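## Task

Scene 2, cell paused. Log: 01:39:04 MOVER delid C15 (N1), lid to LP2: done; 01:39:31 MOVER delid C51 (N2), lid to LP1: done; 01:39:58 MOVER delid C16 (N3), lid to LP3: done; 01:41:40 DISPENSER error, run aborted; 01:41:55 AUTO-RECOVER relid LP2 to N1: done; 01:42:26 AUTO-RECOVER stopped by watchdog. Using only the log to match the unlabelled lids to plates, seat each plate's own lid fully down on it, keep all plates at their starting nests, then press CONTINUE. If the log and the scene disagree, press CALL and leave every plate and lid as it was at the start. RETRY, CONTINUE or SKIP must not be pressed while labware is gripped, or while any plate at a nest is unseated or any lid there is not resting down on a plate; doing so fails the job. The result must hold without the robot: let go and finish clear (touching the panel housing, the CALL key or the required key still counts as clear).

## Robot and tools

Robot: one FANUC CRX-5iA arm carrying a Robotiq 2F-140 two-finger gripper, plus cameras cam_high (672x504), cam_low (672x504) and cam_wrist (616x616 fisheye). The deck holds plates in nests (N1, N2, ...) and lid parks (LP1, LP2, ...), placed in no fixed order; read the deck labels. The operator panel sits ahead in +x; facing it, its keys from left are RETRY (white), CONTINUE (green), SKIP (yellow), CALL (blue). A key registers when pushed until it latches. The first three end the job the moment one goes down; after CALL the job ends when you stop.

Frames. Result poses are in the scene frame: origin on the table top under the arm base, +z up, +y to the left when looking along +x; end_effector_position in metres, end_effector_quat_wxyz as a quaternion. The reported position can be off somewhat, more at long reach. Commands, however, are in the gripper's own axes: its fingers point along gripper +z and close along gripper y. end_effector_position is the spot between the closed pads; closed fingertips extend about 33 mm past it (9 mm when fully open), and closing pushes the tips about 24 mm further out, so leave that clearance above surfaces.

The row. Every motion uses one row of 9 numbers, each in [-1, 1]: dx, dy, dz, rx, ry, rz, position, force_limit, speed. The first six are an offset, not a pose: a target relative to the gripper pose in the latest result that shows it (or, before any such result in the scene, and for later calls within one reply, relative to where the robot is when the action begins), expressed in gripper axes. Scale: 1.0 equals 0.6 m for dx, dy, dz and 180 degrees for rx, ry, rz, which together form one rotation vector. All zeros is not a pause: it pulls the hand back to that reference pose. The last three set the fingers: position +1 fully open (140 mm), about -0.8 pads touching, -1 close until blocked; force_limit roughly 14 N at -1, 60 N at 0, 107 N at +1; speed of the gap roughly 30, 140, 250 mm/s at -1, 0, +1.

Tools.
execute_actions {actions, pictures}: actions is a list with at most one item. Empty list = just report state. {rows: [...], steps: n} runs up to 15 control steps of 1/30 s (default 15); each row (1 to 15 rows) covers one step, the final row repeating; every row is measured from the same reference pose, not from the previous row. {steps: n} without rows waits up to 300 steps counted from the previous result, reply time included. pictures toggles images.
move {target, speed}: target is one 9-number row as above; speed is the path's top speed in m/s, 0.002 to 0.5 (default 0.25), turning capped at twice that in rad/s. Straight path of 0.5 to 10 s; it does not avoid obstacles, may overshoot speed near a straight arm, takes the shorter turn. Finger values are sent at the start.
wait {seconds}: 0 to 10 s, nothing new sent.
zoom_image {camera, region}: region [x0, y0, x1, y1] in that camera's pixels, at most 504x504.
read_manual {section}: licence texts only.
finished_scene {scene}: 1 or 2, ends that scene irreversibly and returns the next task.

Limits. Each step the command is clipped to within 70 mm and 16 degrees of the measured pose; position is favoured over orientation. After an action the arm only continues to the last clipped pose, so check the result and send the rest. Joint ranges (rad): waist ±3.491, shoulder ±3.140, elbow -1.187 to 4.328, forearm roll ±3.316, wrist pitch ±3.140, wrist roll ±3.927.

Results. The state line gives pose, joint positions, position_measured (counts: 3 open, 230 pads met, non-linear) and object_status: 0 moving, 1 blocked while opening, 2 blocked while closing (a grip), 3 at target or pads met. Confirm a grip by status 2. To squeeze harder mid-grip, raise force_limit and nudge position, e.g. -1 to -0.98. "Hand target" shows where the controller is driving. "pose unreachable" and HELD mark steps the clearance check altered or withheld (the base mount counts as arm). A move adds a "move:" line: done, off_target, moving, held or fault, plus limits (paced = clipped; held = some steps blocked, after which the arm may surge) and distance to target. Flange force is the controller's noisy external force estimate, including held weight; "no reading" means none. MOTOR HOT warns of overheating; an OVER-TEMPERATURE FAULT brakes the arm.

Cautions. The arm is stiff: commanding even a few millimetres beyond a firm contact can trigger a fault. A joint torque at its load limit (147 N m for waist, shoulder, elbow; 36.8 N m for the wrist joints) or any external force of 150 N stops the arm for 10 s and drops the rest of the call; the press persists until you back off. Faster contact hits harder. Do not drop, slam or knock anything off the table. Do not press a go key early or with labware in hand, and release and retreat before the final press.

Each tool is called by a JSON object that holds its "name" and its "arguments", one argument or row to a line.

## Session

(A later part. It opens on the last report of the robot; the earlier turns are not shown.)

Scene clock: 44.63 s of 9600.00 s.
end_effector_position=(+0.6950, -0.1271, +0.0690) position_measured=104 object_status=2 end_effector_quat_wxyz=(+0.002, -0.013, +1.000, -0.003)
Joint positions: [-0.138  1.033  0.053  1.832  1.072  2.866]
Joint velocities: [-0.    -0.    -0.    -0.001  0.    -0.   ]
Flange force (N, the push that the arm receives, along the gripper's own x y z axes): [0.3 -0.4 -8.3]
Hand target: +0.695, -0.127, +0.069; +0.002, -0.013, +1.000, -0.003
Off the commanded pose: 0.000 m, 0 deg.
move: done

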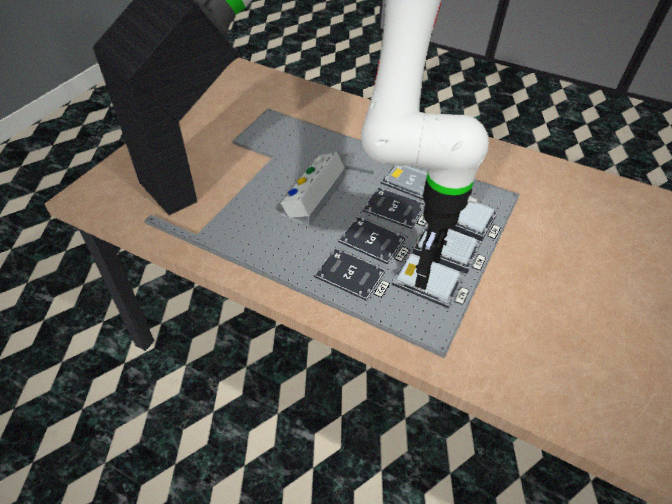

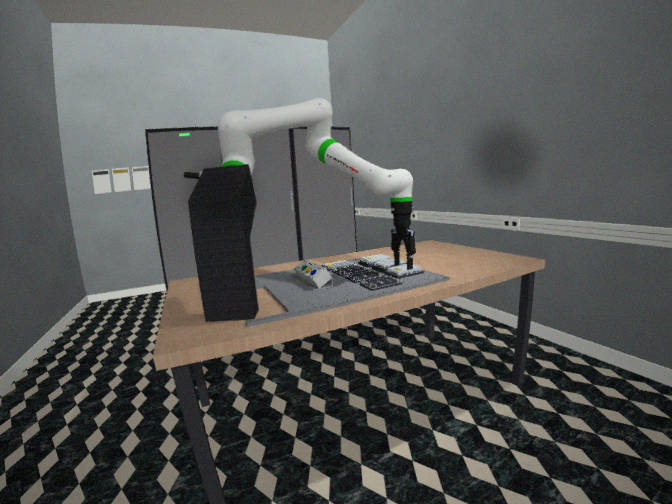

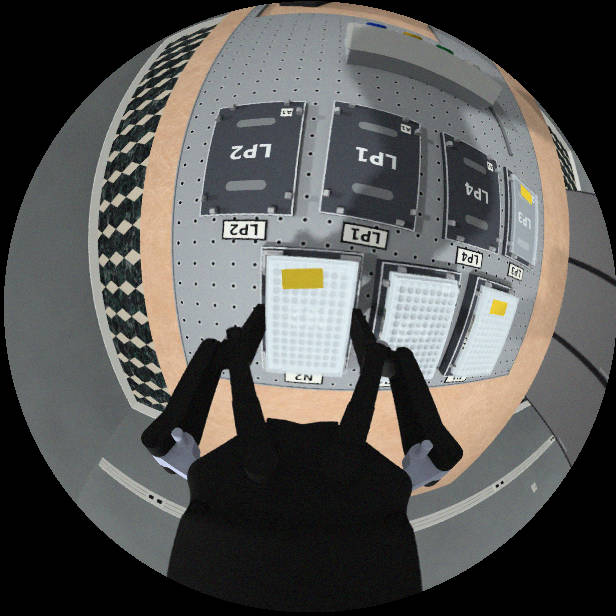

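{"name": "move", "arguments": {
  "target": [-0.0025,0,0.001,0,0,0,-1,-0.3,-1],
  "speed": 0.01
}}

{"name": "move", "arguments": {
  "target": [0,0,0,0,0,0,0.4,-0.3,-1]
}}

{"name": "zoom_image", "arguments": {
  "camera": "cam_wrist",
  "region": [230, 230, 400, 400]
}}

{"name": "zoom_image", "arguments": {
  "camera": "cam_high",
  "region": [380, 220, 480, 315]
}}

Scene clock: 47.30 s of 9600.00 s.
end_effector_position=(+0.6965, -0.1271, +0.0684) position_measured=104 object_status=2 end_effector_quat_wxyz=(+0.002, -0.013, +1.000, -0.003)
Joint positions: [-0.137  1.036  0.059  1.833  1.072  2.862]
Joint velocities: [ 0.     0.001  0.    -0.     0.001  0.   ]
Flange force (N, the push that the arm receives, along the gripper's own x y z axes): [3.2 0.3 -2.4]
Hand target: +0.697, -0.127, +0.068; +0.002, -0.013, +1.000, -0.003
Off the commanded pose: 0.000 m, 0 deg.
move: done

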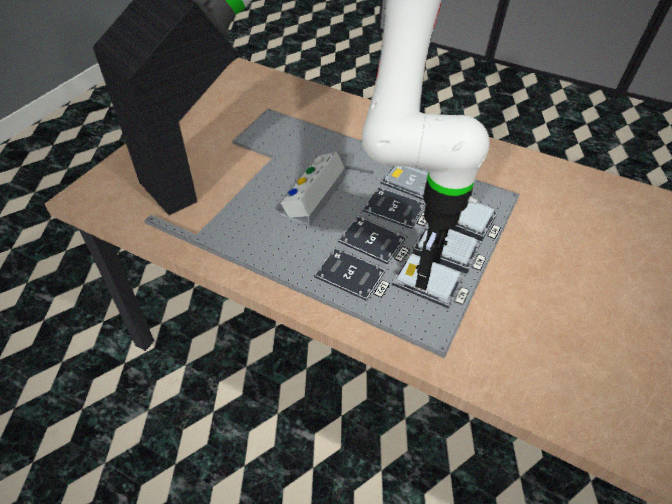

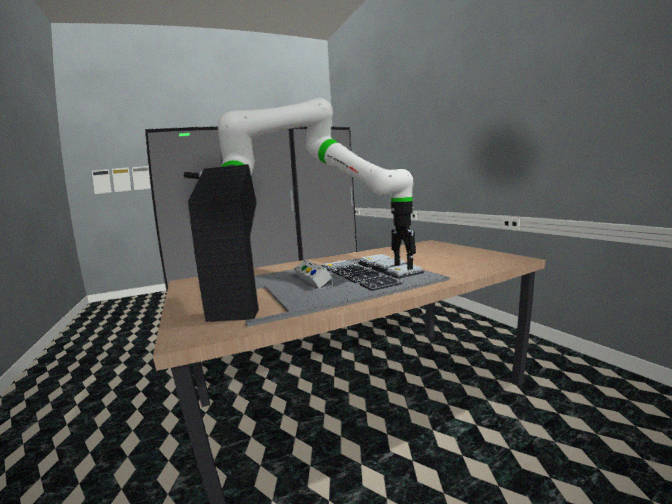

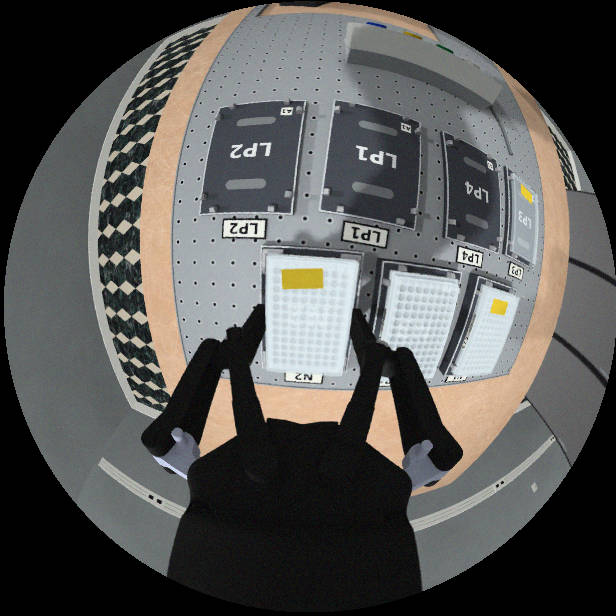

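Scene clock: 48.07 s of 9600.00 s.
end_effector_position=(+0.6965, -0.1271, +0.0684) position_measured=78 object_status=3 end_effector_quat_wxyz=(+0.002, -0.013, +1.000, -0.003)
Joint positions: [-0.137  1.036  0.059  1.833  1.072  2.862]
Joint velocities: [-0.     0.002  0.    -0.001  0.    -0.   ]
Flange force (N, the push that the arm receives, along the gripper's own x y z axes): [0.4 -2.1 -3.4]
Hand target: +0.697, -0.127, +0.068; +0.002, -0.013, +1.000, -0.003
Off the commanded pose: 0.000 m, 0 deg.
move: done

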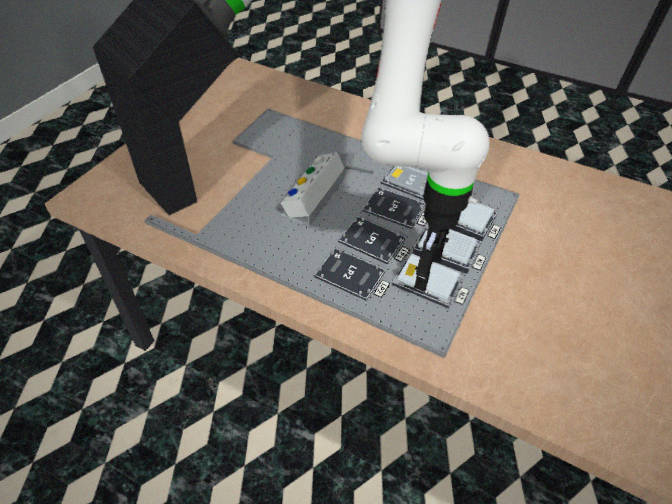

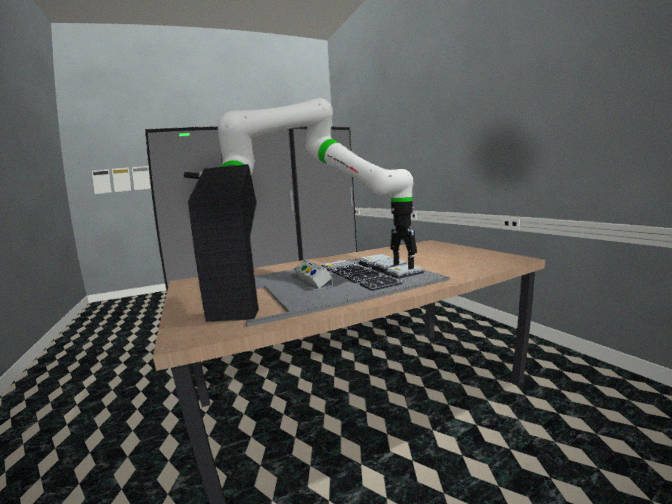

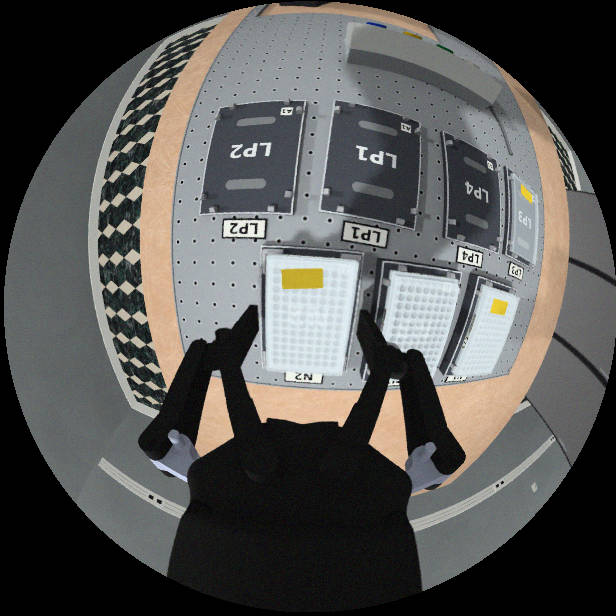

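Region (230, 230, 400, 400) of cam_wrist's 616x616 image, scaled by 2.965, with more detail than that image has.

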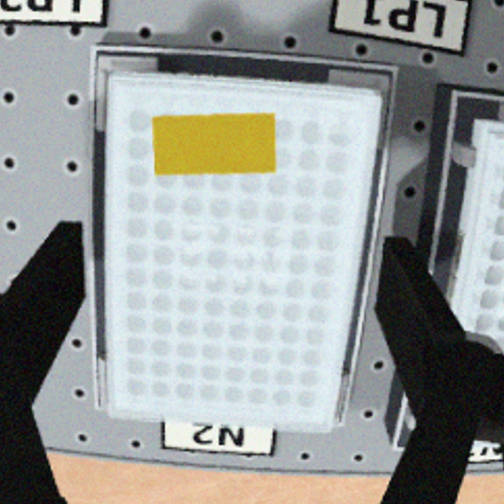

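Region (380, 220, 480, 315) of cam_high's 672x504 image, scaled by 5.040, with more detail than that image has; it fills the top 479 rows of this view, and the rest is white.

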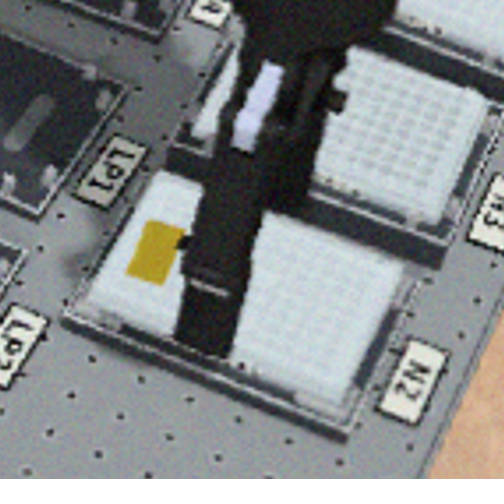

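{"name": "move", "arguments": {
  "target": [0,0,-0.04,0,0,0.008,0.4,-0.3,-1],
  "speed": 0.1
}}

{"name": "move", "arguments": {
  "target": [0.298,0.515,0.015,0,0,0,0.4,-0.3,-1]
}}

{"name": "zoom_image", "arguments": {
  "camera": "cam_wrist",
  "region": [200, 230, 440, 430]
}}

{"name": "zoom_image", "arguments": {
  "camera": "cam_high",
  "region": [385, 185, 505, 315]
}}

{"name": "zoom_image", "arguments": {
  "camera": "cam_low",
  "region": [355, 245, 435, 285]
}}

Scene clock: 50.97 s of 9600.00 s.
end_effector_position=(+0.6964, -0.1270, +0.0924) position_measured=78 object_status=3 end_effector_quat_wxyz=(+0.002, -0.000, +1.000, -0.003)
Joint positions: [-0.172  1.011  0.046  1.866  1.095  2.83 ]
Joint velocities: [0.    0.001 0.    0.    0.    0.   ]
Flange force (N, the push that the arm receives, along the gripper's own x y z axes): [3.0 -0.3 -2.6]
Hand target: +0.696, -0.127, +0.092; +0.002, -0.000, +1.000, -0.003
Off the commanded pose: 0.000 m, 0 deg.
move: done

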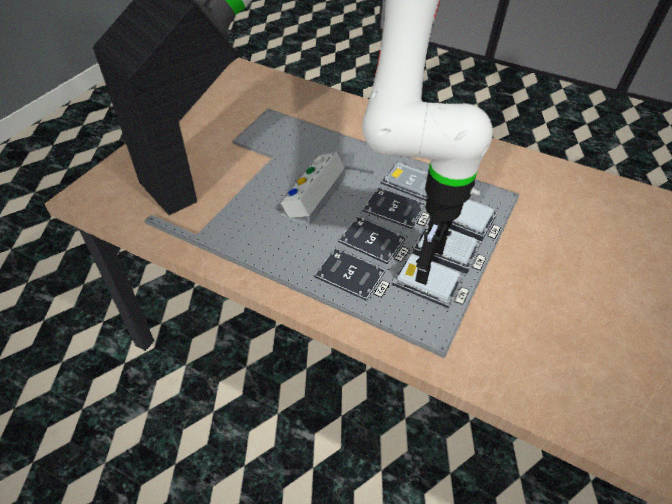

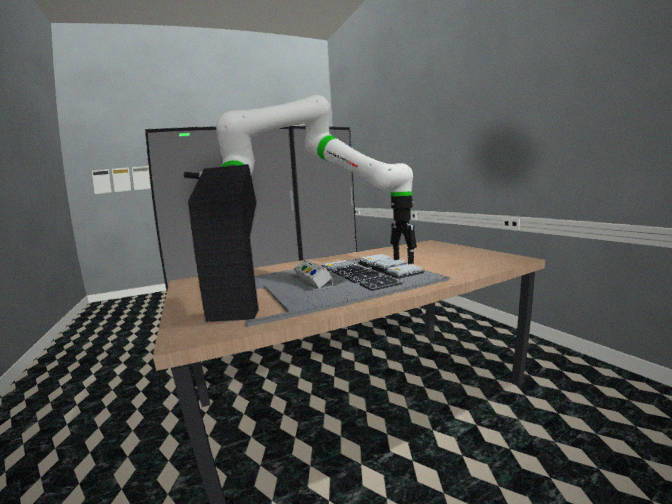

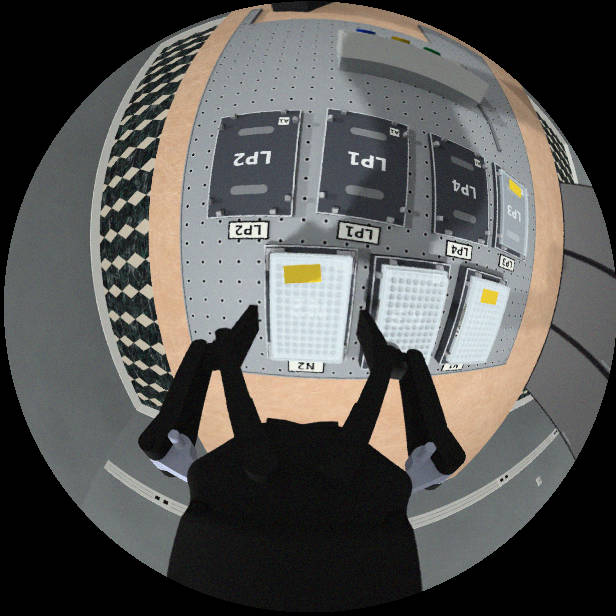

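Scene clock: 52.83 s of 9600.00 s.
end_effector_position=(+0.5166, +0.1814, +0.0821) position_measured=78 object_status=3 end_effector_quat_wxyz=(+0.002, -0.000, +1.000, -0.002)
Joint positions: [ 0.226  0.254 -0.71   1.558  0.871  2.791]
Joint velocities: [ 0.    -0.001 -0.     0.     0.001  0.   ]
Flange force (N, the push that the arm receives, along the gripper's own x y z axes): [1.8 -2.4 -3.0]
Hand target: +0.517, +0.181, +0.082; +0.002, -0.000, +1.000, -0.002
Off the commanded pose: 0.001 m, 0 deg.
move: done

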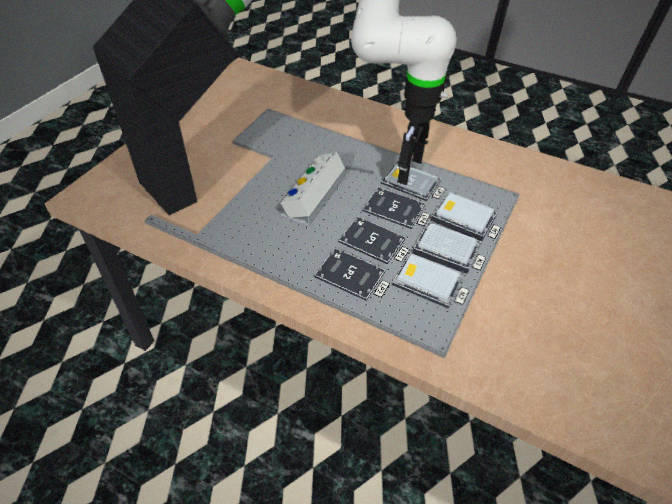

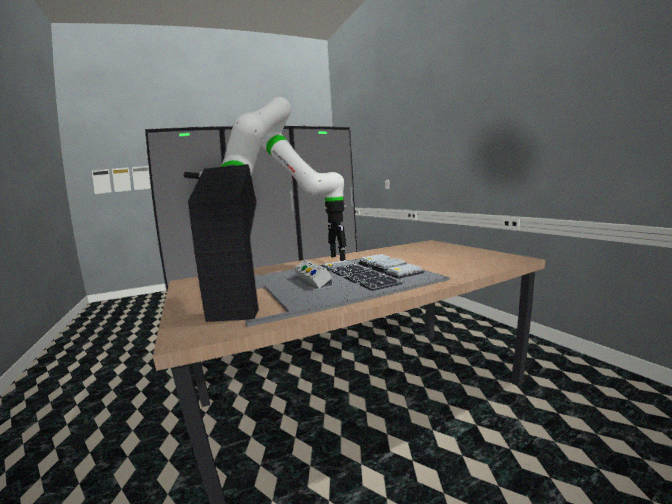

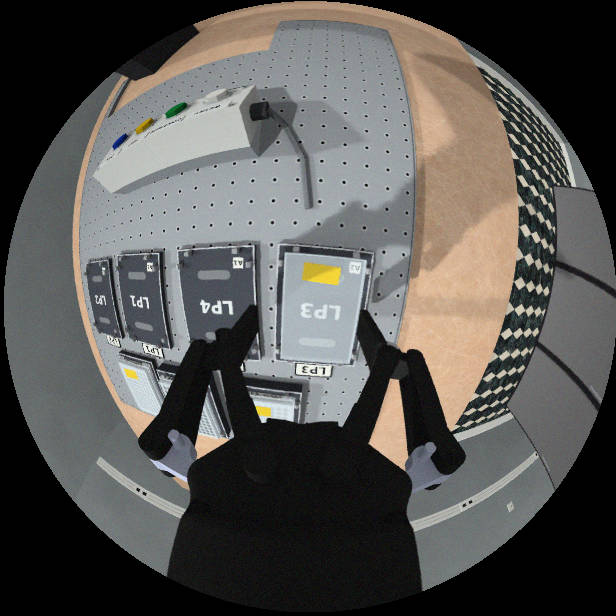

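Region (200, 230, 440, 430) of cam_wrist's 616x616 image, scaled by 2.100, with more detail than that image has.

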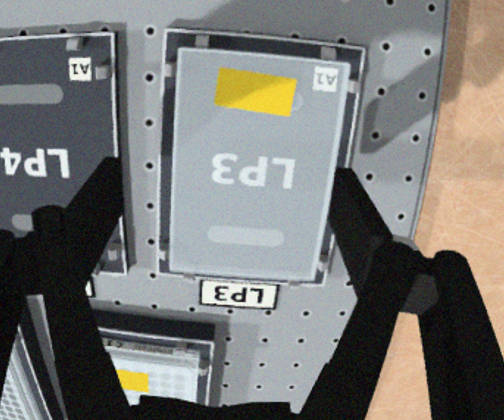

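Region (385, 185, 505, 315) of cam_high's 672x504 image, scaled by 3.877, with more detail than that image has; it fills the left 465 columns of this view, and the rest is white.

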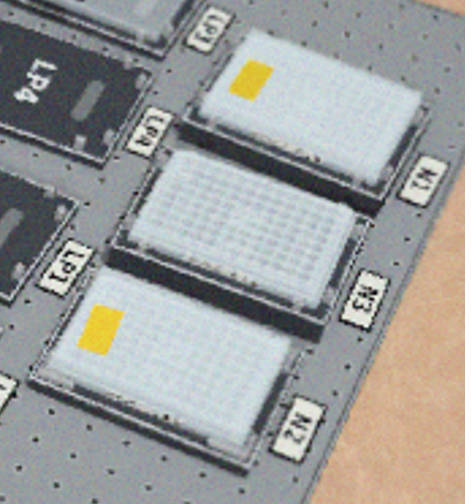

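Region (355, 245, 435, 285) of cam_low's 672x504 image, scaled by 6.300, with more detail than that image has.

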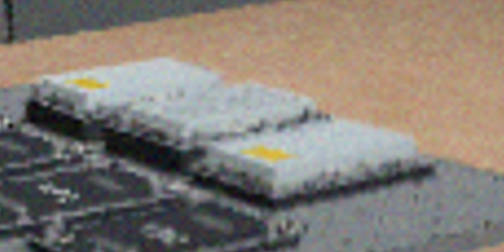

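{"name": "move", "arguments": {
  "target": [0,0.021,0.03,0,0,0.002,0.4,-0.3,-1],
  "speed": 0.05
}}

{"name": "move", "arguments": {
  "target": [0,0,0.014,0,0,0,0.4,-0.3,-1],
  "speed": 0.02
}}

{"name": "zoom_image", "arguments": {
  "camera": "cam_wrist",
  "region": [200, 230, 440, 430]
}}

Scene clock: 55.43 s of 9600.00 s.
end_effector_position=(+0.5166, +0.1940, +0.0641) position_measured=78 object_status=3 end_effector_quat_wxyz=(+0.002, +0.003, +1.000, -0.002)
Joint positions: [ 0.286  0.265 -0.694  1.513  0.837  2.779]
Joint velocities: [ 0.001 -0.001 -0.    -0.    -0.001 -0.   ]
Flange force (N, the push that the arm receives, along the gripper's own x y z axes): [3.5 -1.9 -3.6]
Hand target: +0.517, +0.194, +0.064; +0.002, +0.003, +1.000, -0.002
Off the commanded pose: 0.000 m, 0 deg.
move: done

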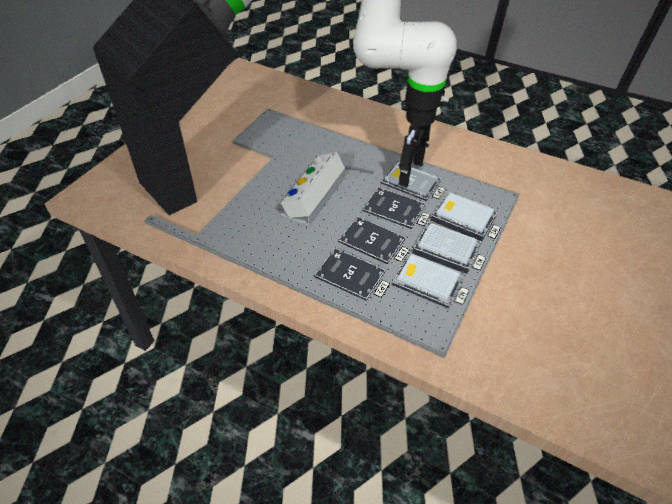

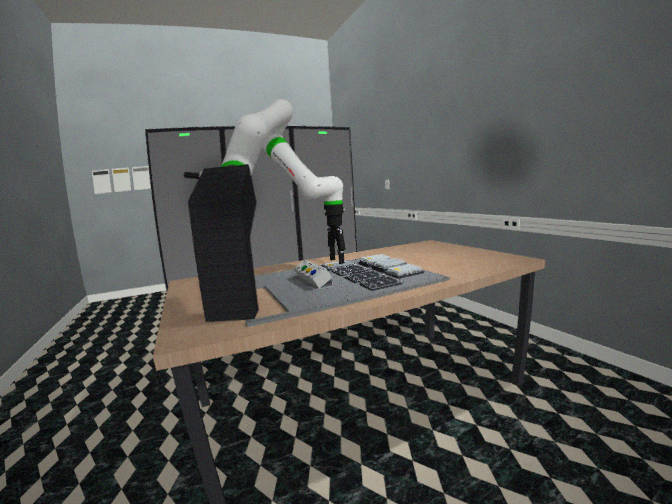

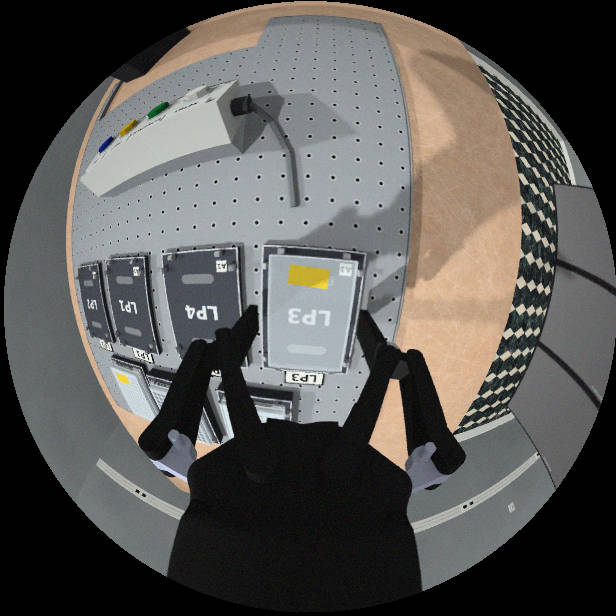

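Scene clock: 56.13 s of 9600.00 s.
end_effector_position=(+0.5166, +0.1940, +0.0557) position_measured=78 object_status=3 end_effector_quat_wxyz=(+0.002, +0.003, +1.000, -0.002)
Joint positions: [ 0.306  0.279 -0.687  1.489  0.826  2.791]
Joint velocities: [ 0.    -0.    -0.    -0.002  0.    -0.   ]
Flange force (N, the push that the arm receives, along the gripper's own x y z axes): [0.5 -2.5 -1.5]
Hand target: +0.517, +0.194, +0.056; +0.002, +0.003, +1.000, -0.002
Off the commanded pose: 0.000 m, 0 deg.
move: done

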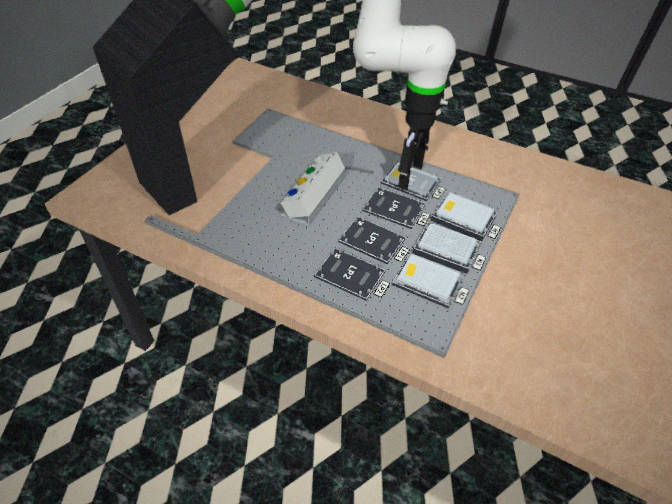

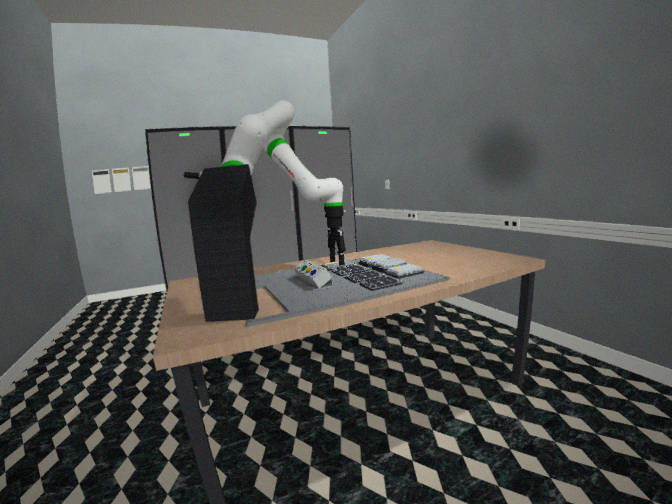

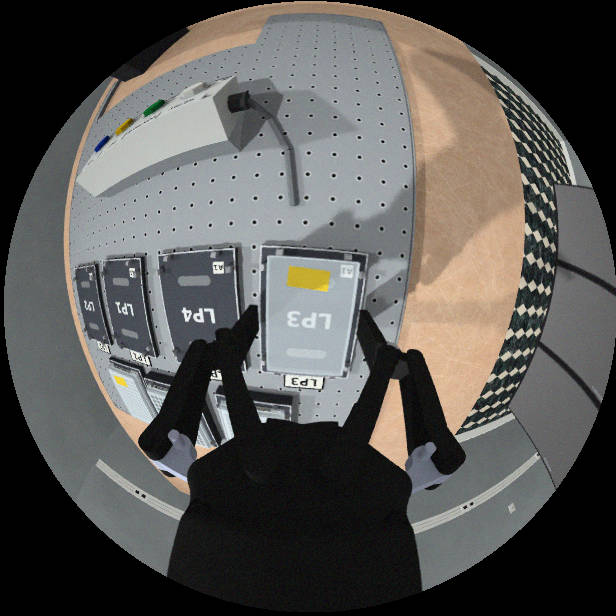

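Region (200, 230, 440, 430) of cam_wrist's 616x616 image, scaled by 2.100, with more detail than that image has.

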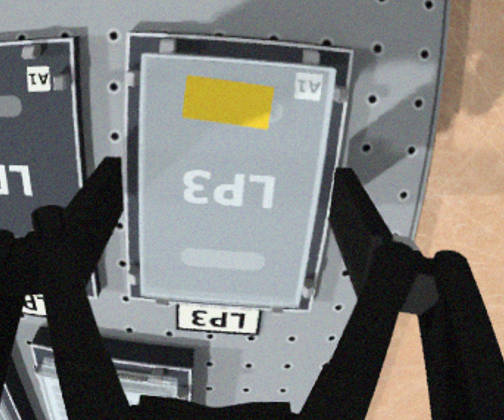

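{"name": "move", "arguments": {
  "target": [0,0,0,0,0,0,-1,-0.4,-1]
}}

{"name": "move", "arguments": {
  "target": [0,0,-0.085,0,0,0,-1,-0.4,-1],
  "speed": 0.05
}}

{"name": "move", "arguments": {
  "target": [-0.298,-0.335,0.02,0,0,0,-1,-0.4,-1],
  "speed": 0.18
}}

{"name": "zoom_image", "arguments": {
  "camera": "cam_wrist",
  "region": [230, 230, 400, 400]
}}

Scene clock: 59.70 s of 9600.00 s.
end_effector_position=(+0.5167, +0.1940, +0.0557) position_measured=103 object_status=0 end_effector_quat_wxyz=(+0.002, +0.003, +1.000, -0.002)
Joint positions: [ 0.306  0.279 -0.687  1.489  0.826  2.791]
Joint velocities: [-0.001 -0.001 -0.    -0.     0.001  0.002]
Flange force (N, the push that the arm receives, along the gripper's own x y z axes): [10.0 2.0 -43.4]
Hand target: +0.517, +0.194, +0.056; +0.002, +0.003, +1.000, -0.002
Off the commanded pose: 0.000 m, 0 deg.
move: done

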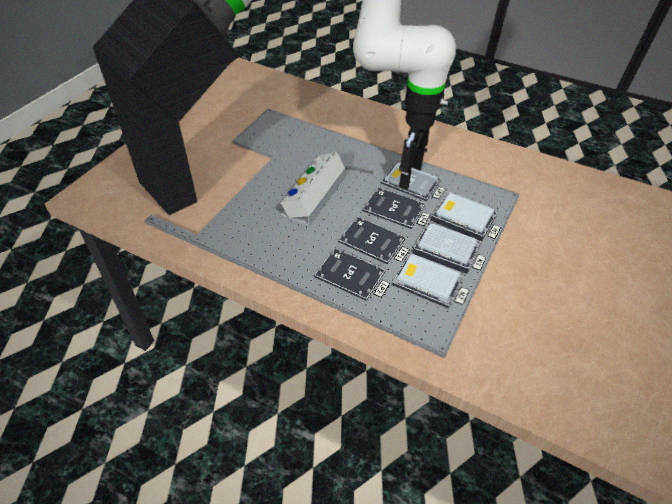

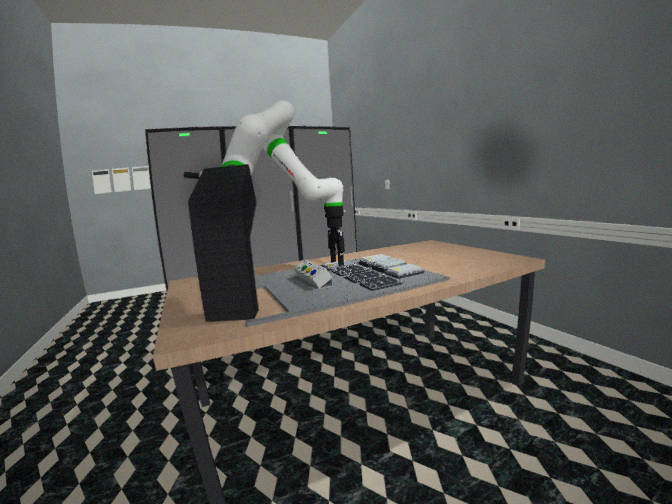

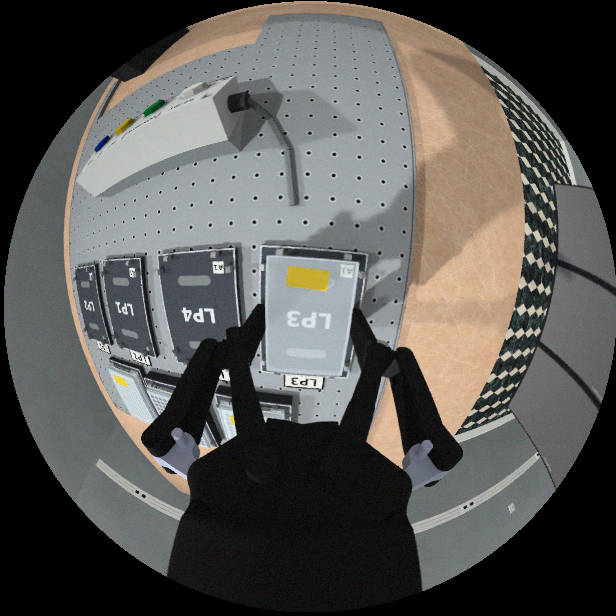

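Scene clock: 61.03 s of 9600.00 s.
end_effector_position=(+0.5165, +0.1941, +0.1067) position_measured=104 object_status=2 end_effector_quat_wxyz=(+0.002, +0.003, +1.000, -0.002)
Joint positions: [ 0.178  0.195 -0.72   1.636  0.901  2.723]
Joint velocities: [-0.    -0.001  0.     0.     0.001  0.   ]
Flange force (N, the push that the arm receives, along the gripper's own x y z axes): [1.8 -2.9 -4.1]
Hand target: +0.517, +0.194, +0.107; +0.002, +0.003, +1.000, -0.002
Off the commanded pose: 0.000 m, 0 deg.
move: done

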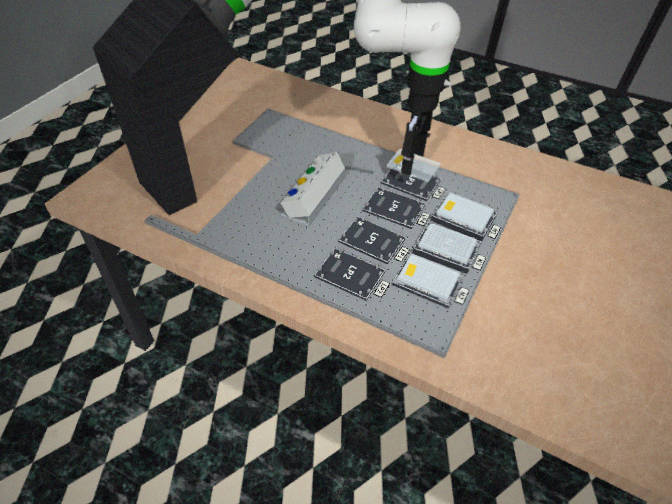

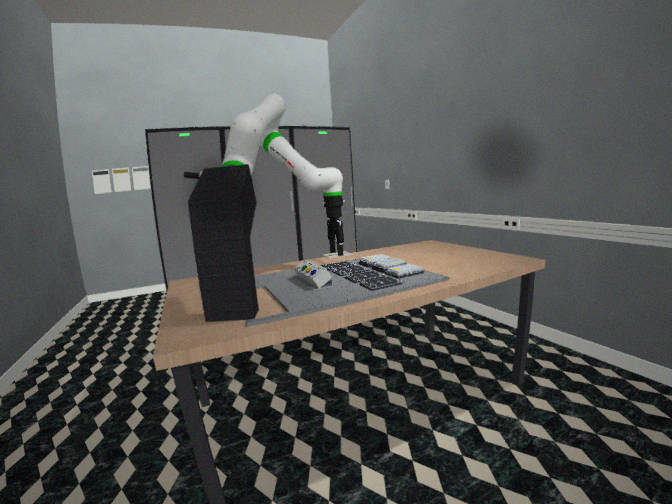

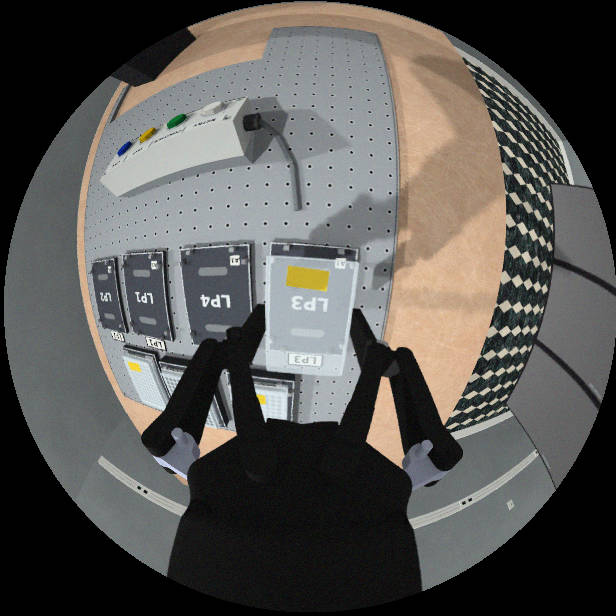

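Scene clock: 62.97 s of 9600.00 s.
end_effector_position=(+0.6948, -0.0075, +0.0957) position_measured=104 object_status=2 end_effector_quat_wxyz=(+0.002, +0.003, +1.000, -0.003)
Joint positions: [-0.079  0.789 -0.107  1.834  1.06   2.732]
Joint velocities: [-0.    -0.     0.001  0.     0.    -0.001]
Flange force (N, the push that the arm receives, along the gripper's own x y z axes): [3.0 -0.3 -3.5]
Hand target: +0.695, -0.008, +0.096; +0.002, +0.003, +1.000, -0.003
Off the commanded pose: 0.001 m, 0 deg.
move: done

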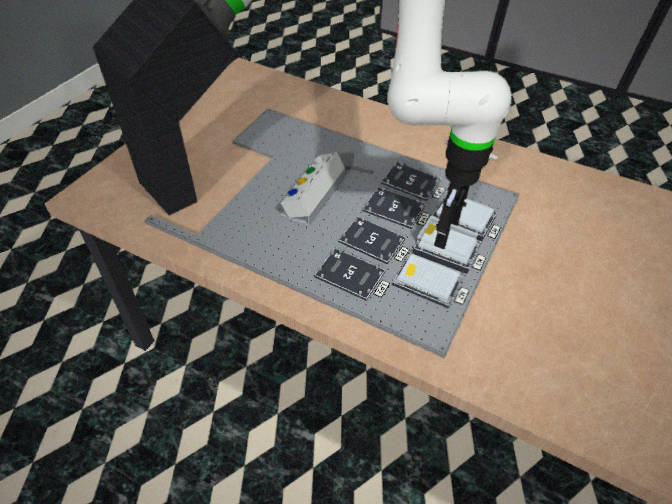

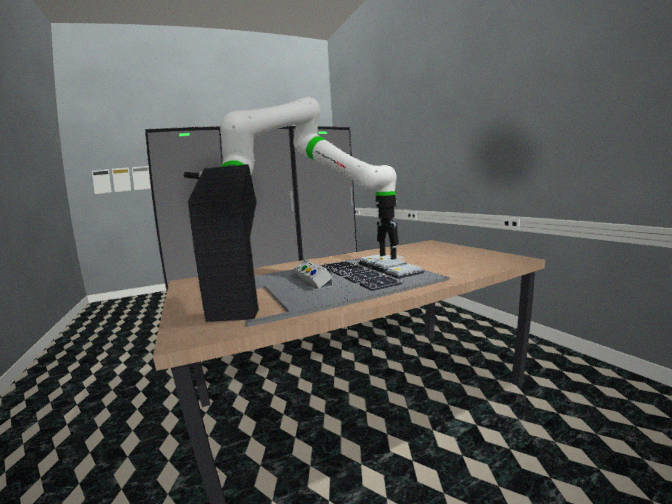

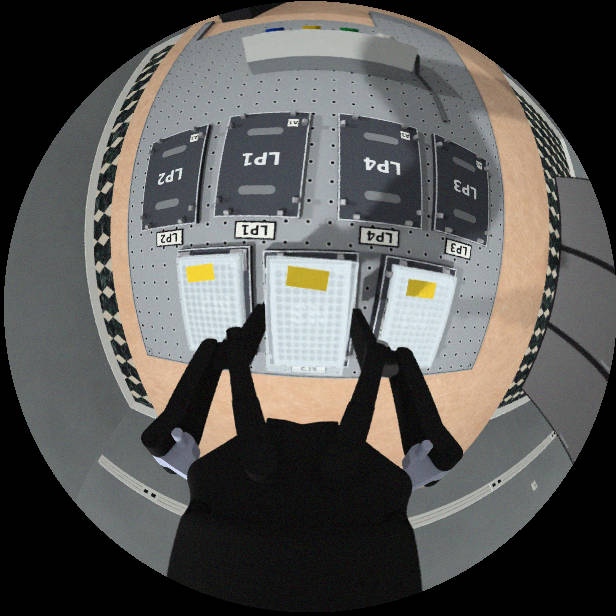

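Region (230, 230, 400, 400) of cam_wrist's 616x616 image, scaled by 2.965, with more detail than that image has.

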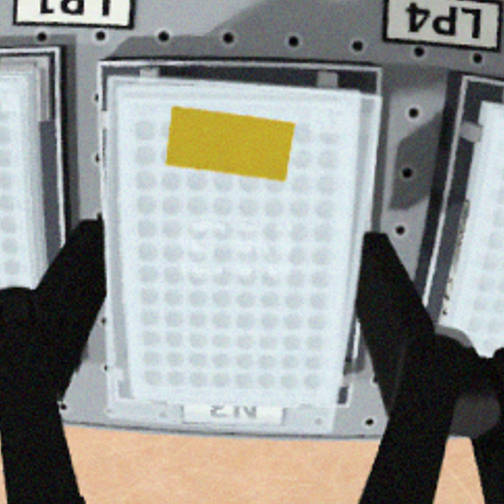

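{"name": "move", "arguments": {
  "target": [-0.004,0.002,0.012,0,0,-0.016,-1,-0.4,-1],
  "speed": 0.03
}}

{"name": "zoom_image", "arguments": {
  "camera": "cam_wrist",
  "region": [230, 230, 400, 400]
}}

Scene clock: 66.10 s of 9600.00 s.
end_effector_position=(+0.6972, -0.0063, +0.0885) position_measured=104 object_status=2 end_effector_quat_wxyz=(+0.002, -0.022, +1.000, -0.003)
Joint positions: [-0.068  0.799 -0.096  1.827  1.053  2.778]
Joint velocities: [-0.001 -0.001  0.    -0.     0.     0.001]
Flange force (N, the push that the arm receives, along the gripper's own x y z axes): [0.8 -1.1 -2.4]
Hand target: +0.697, -0.006, +0.089; +0.002, -0.022, +1.000, -0.003
Off the commanded pose: 0.000 m, 0 deg.
move: done

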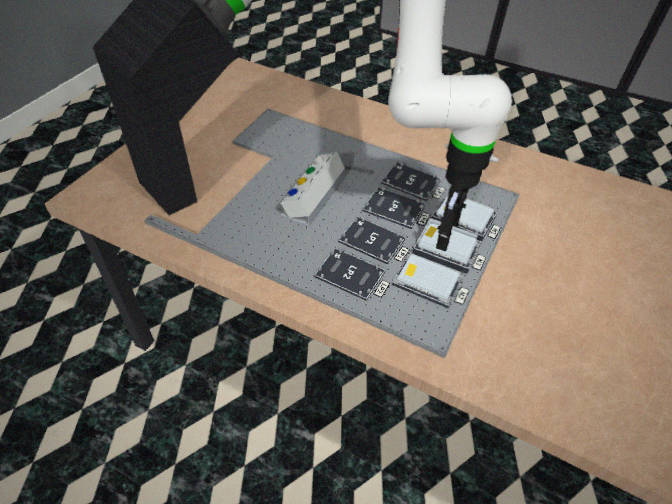

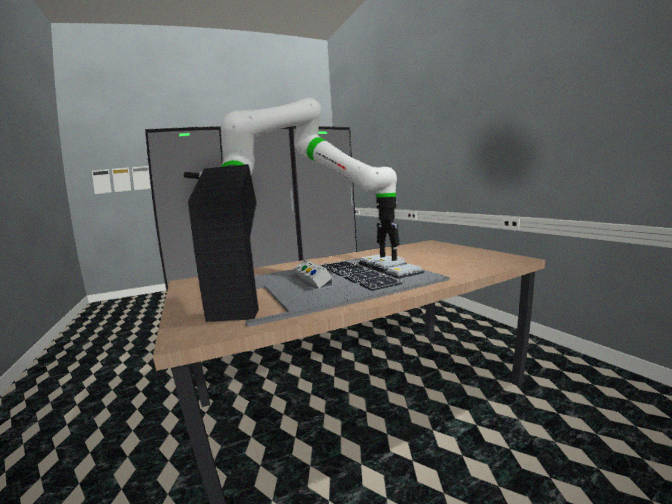

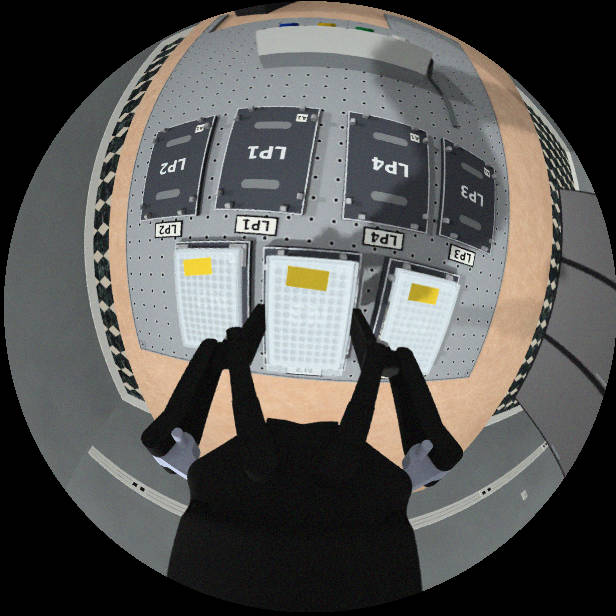

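Region (230, 230, 400, 400) of cam_wrist's 616x616 image, scaled by 2.965, with more detail than that image has.

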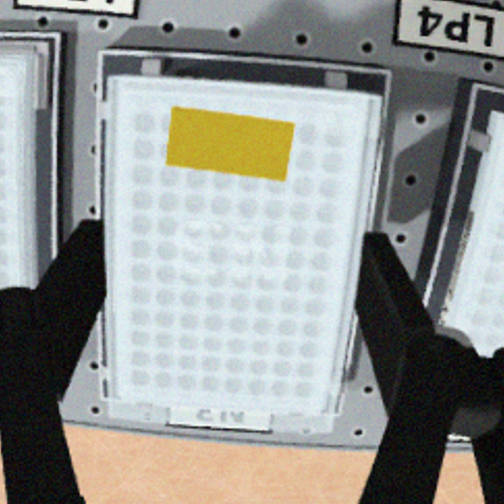

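{"name": "move", "arguments": {
  "target": [-0.002,0,0.012,0,0,0,-1,-0.4,-1],
  "speed": 0.01
}}

{"name": "zoom_image", "arguments": {
  "camera": "cam_wrist",
  "region": [230, 230, 400, 400]
}}

Scene clock: 68.20 s of 9600.00 s.
end_effector_position=(+0.6984, -0.0063, +0.0813) position_measured=104 object_status=2 end_effector_quat_wxyz=(+0.002, -0.022, +1.000, -0.003)
Joint positions: [-0.057  0.808 -0.088  1.819  1.046  2.779]
Joint velocities: [ 0.    -0.001 -0.     0.     0.001 -0.001]
Flange force (N, the push that the arm receives, along the gripper's own x y z axes): [0.6 0.4 -3.3]
Hand target: +0.698, -0.006, +0.081; +0.002, -0.022, +1.000, -0.003
Off the commanded pose: 0.000 m, 0 deg.
move: done

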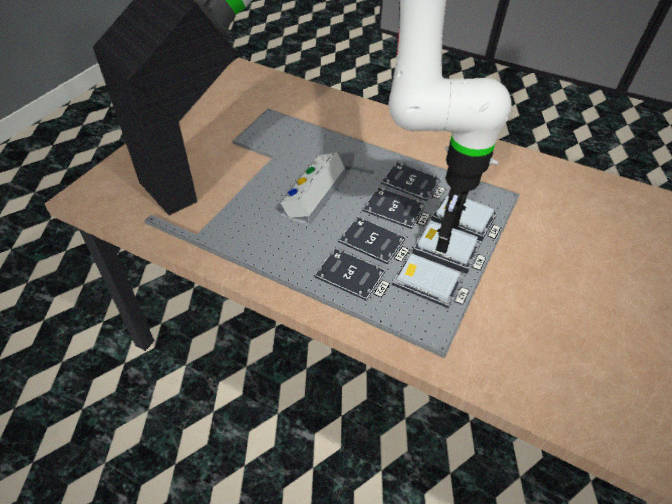

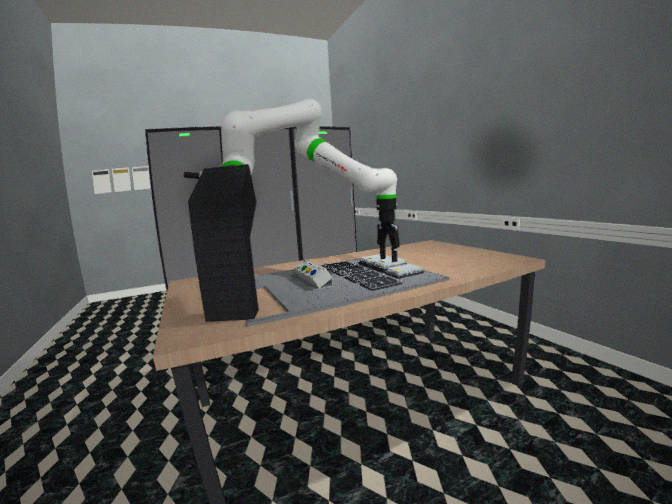

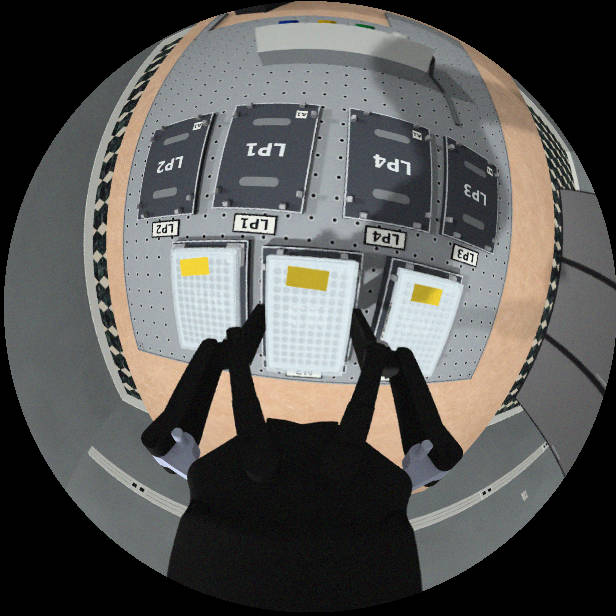

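Region (230, 230, 400, 400) of cam_wrist's 616x616 image, scaled by 2.965, with more detail than that image has.

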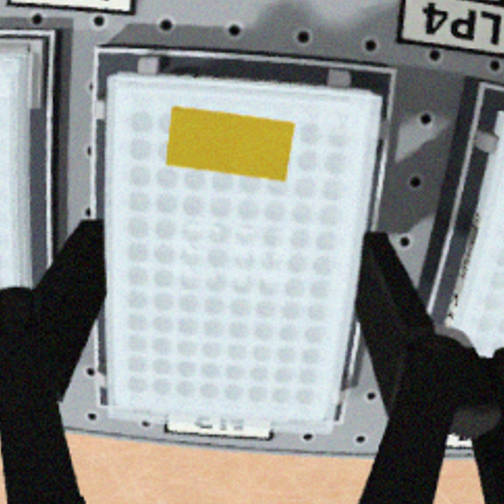

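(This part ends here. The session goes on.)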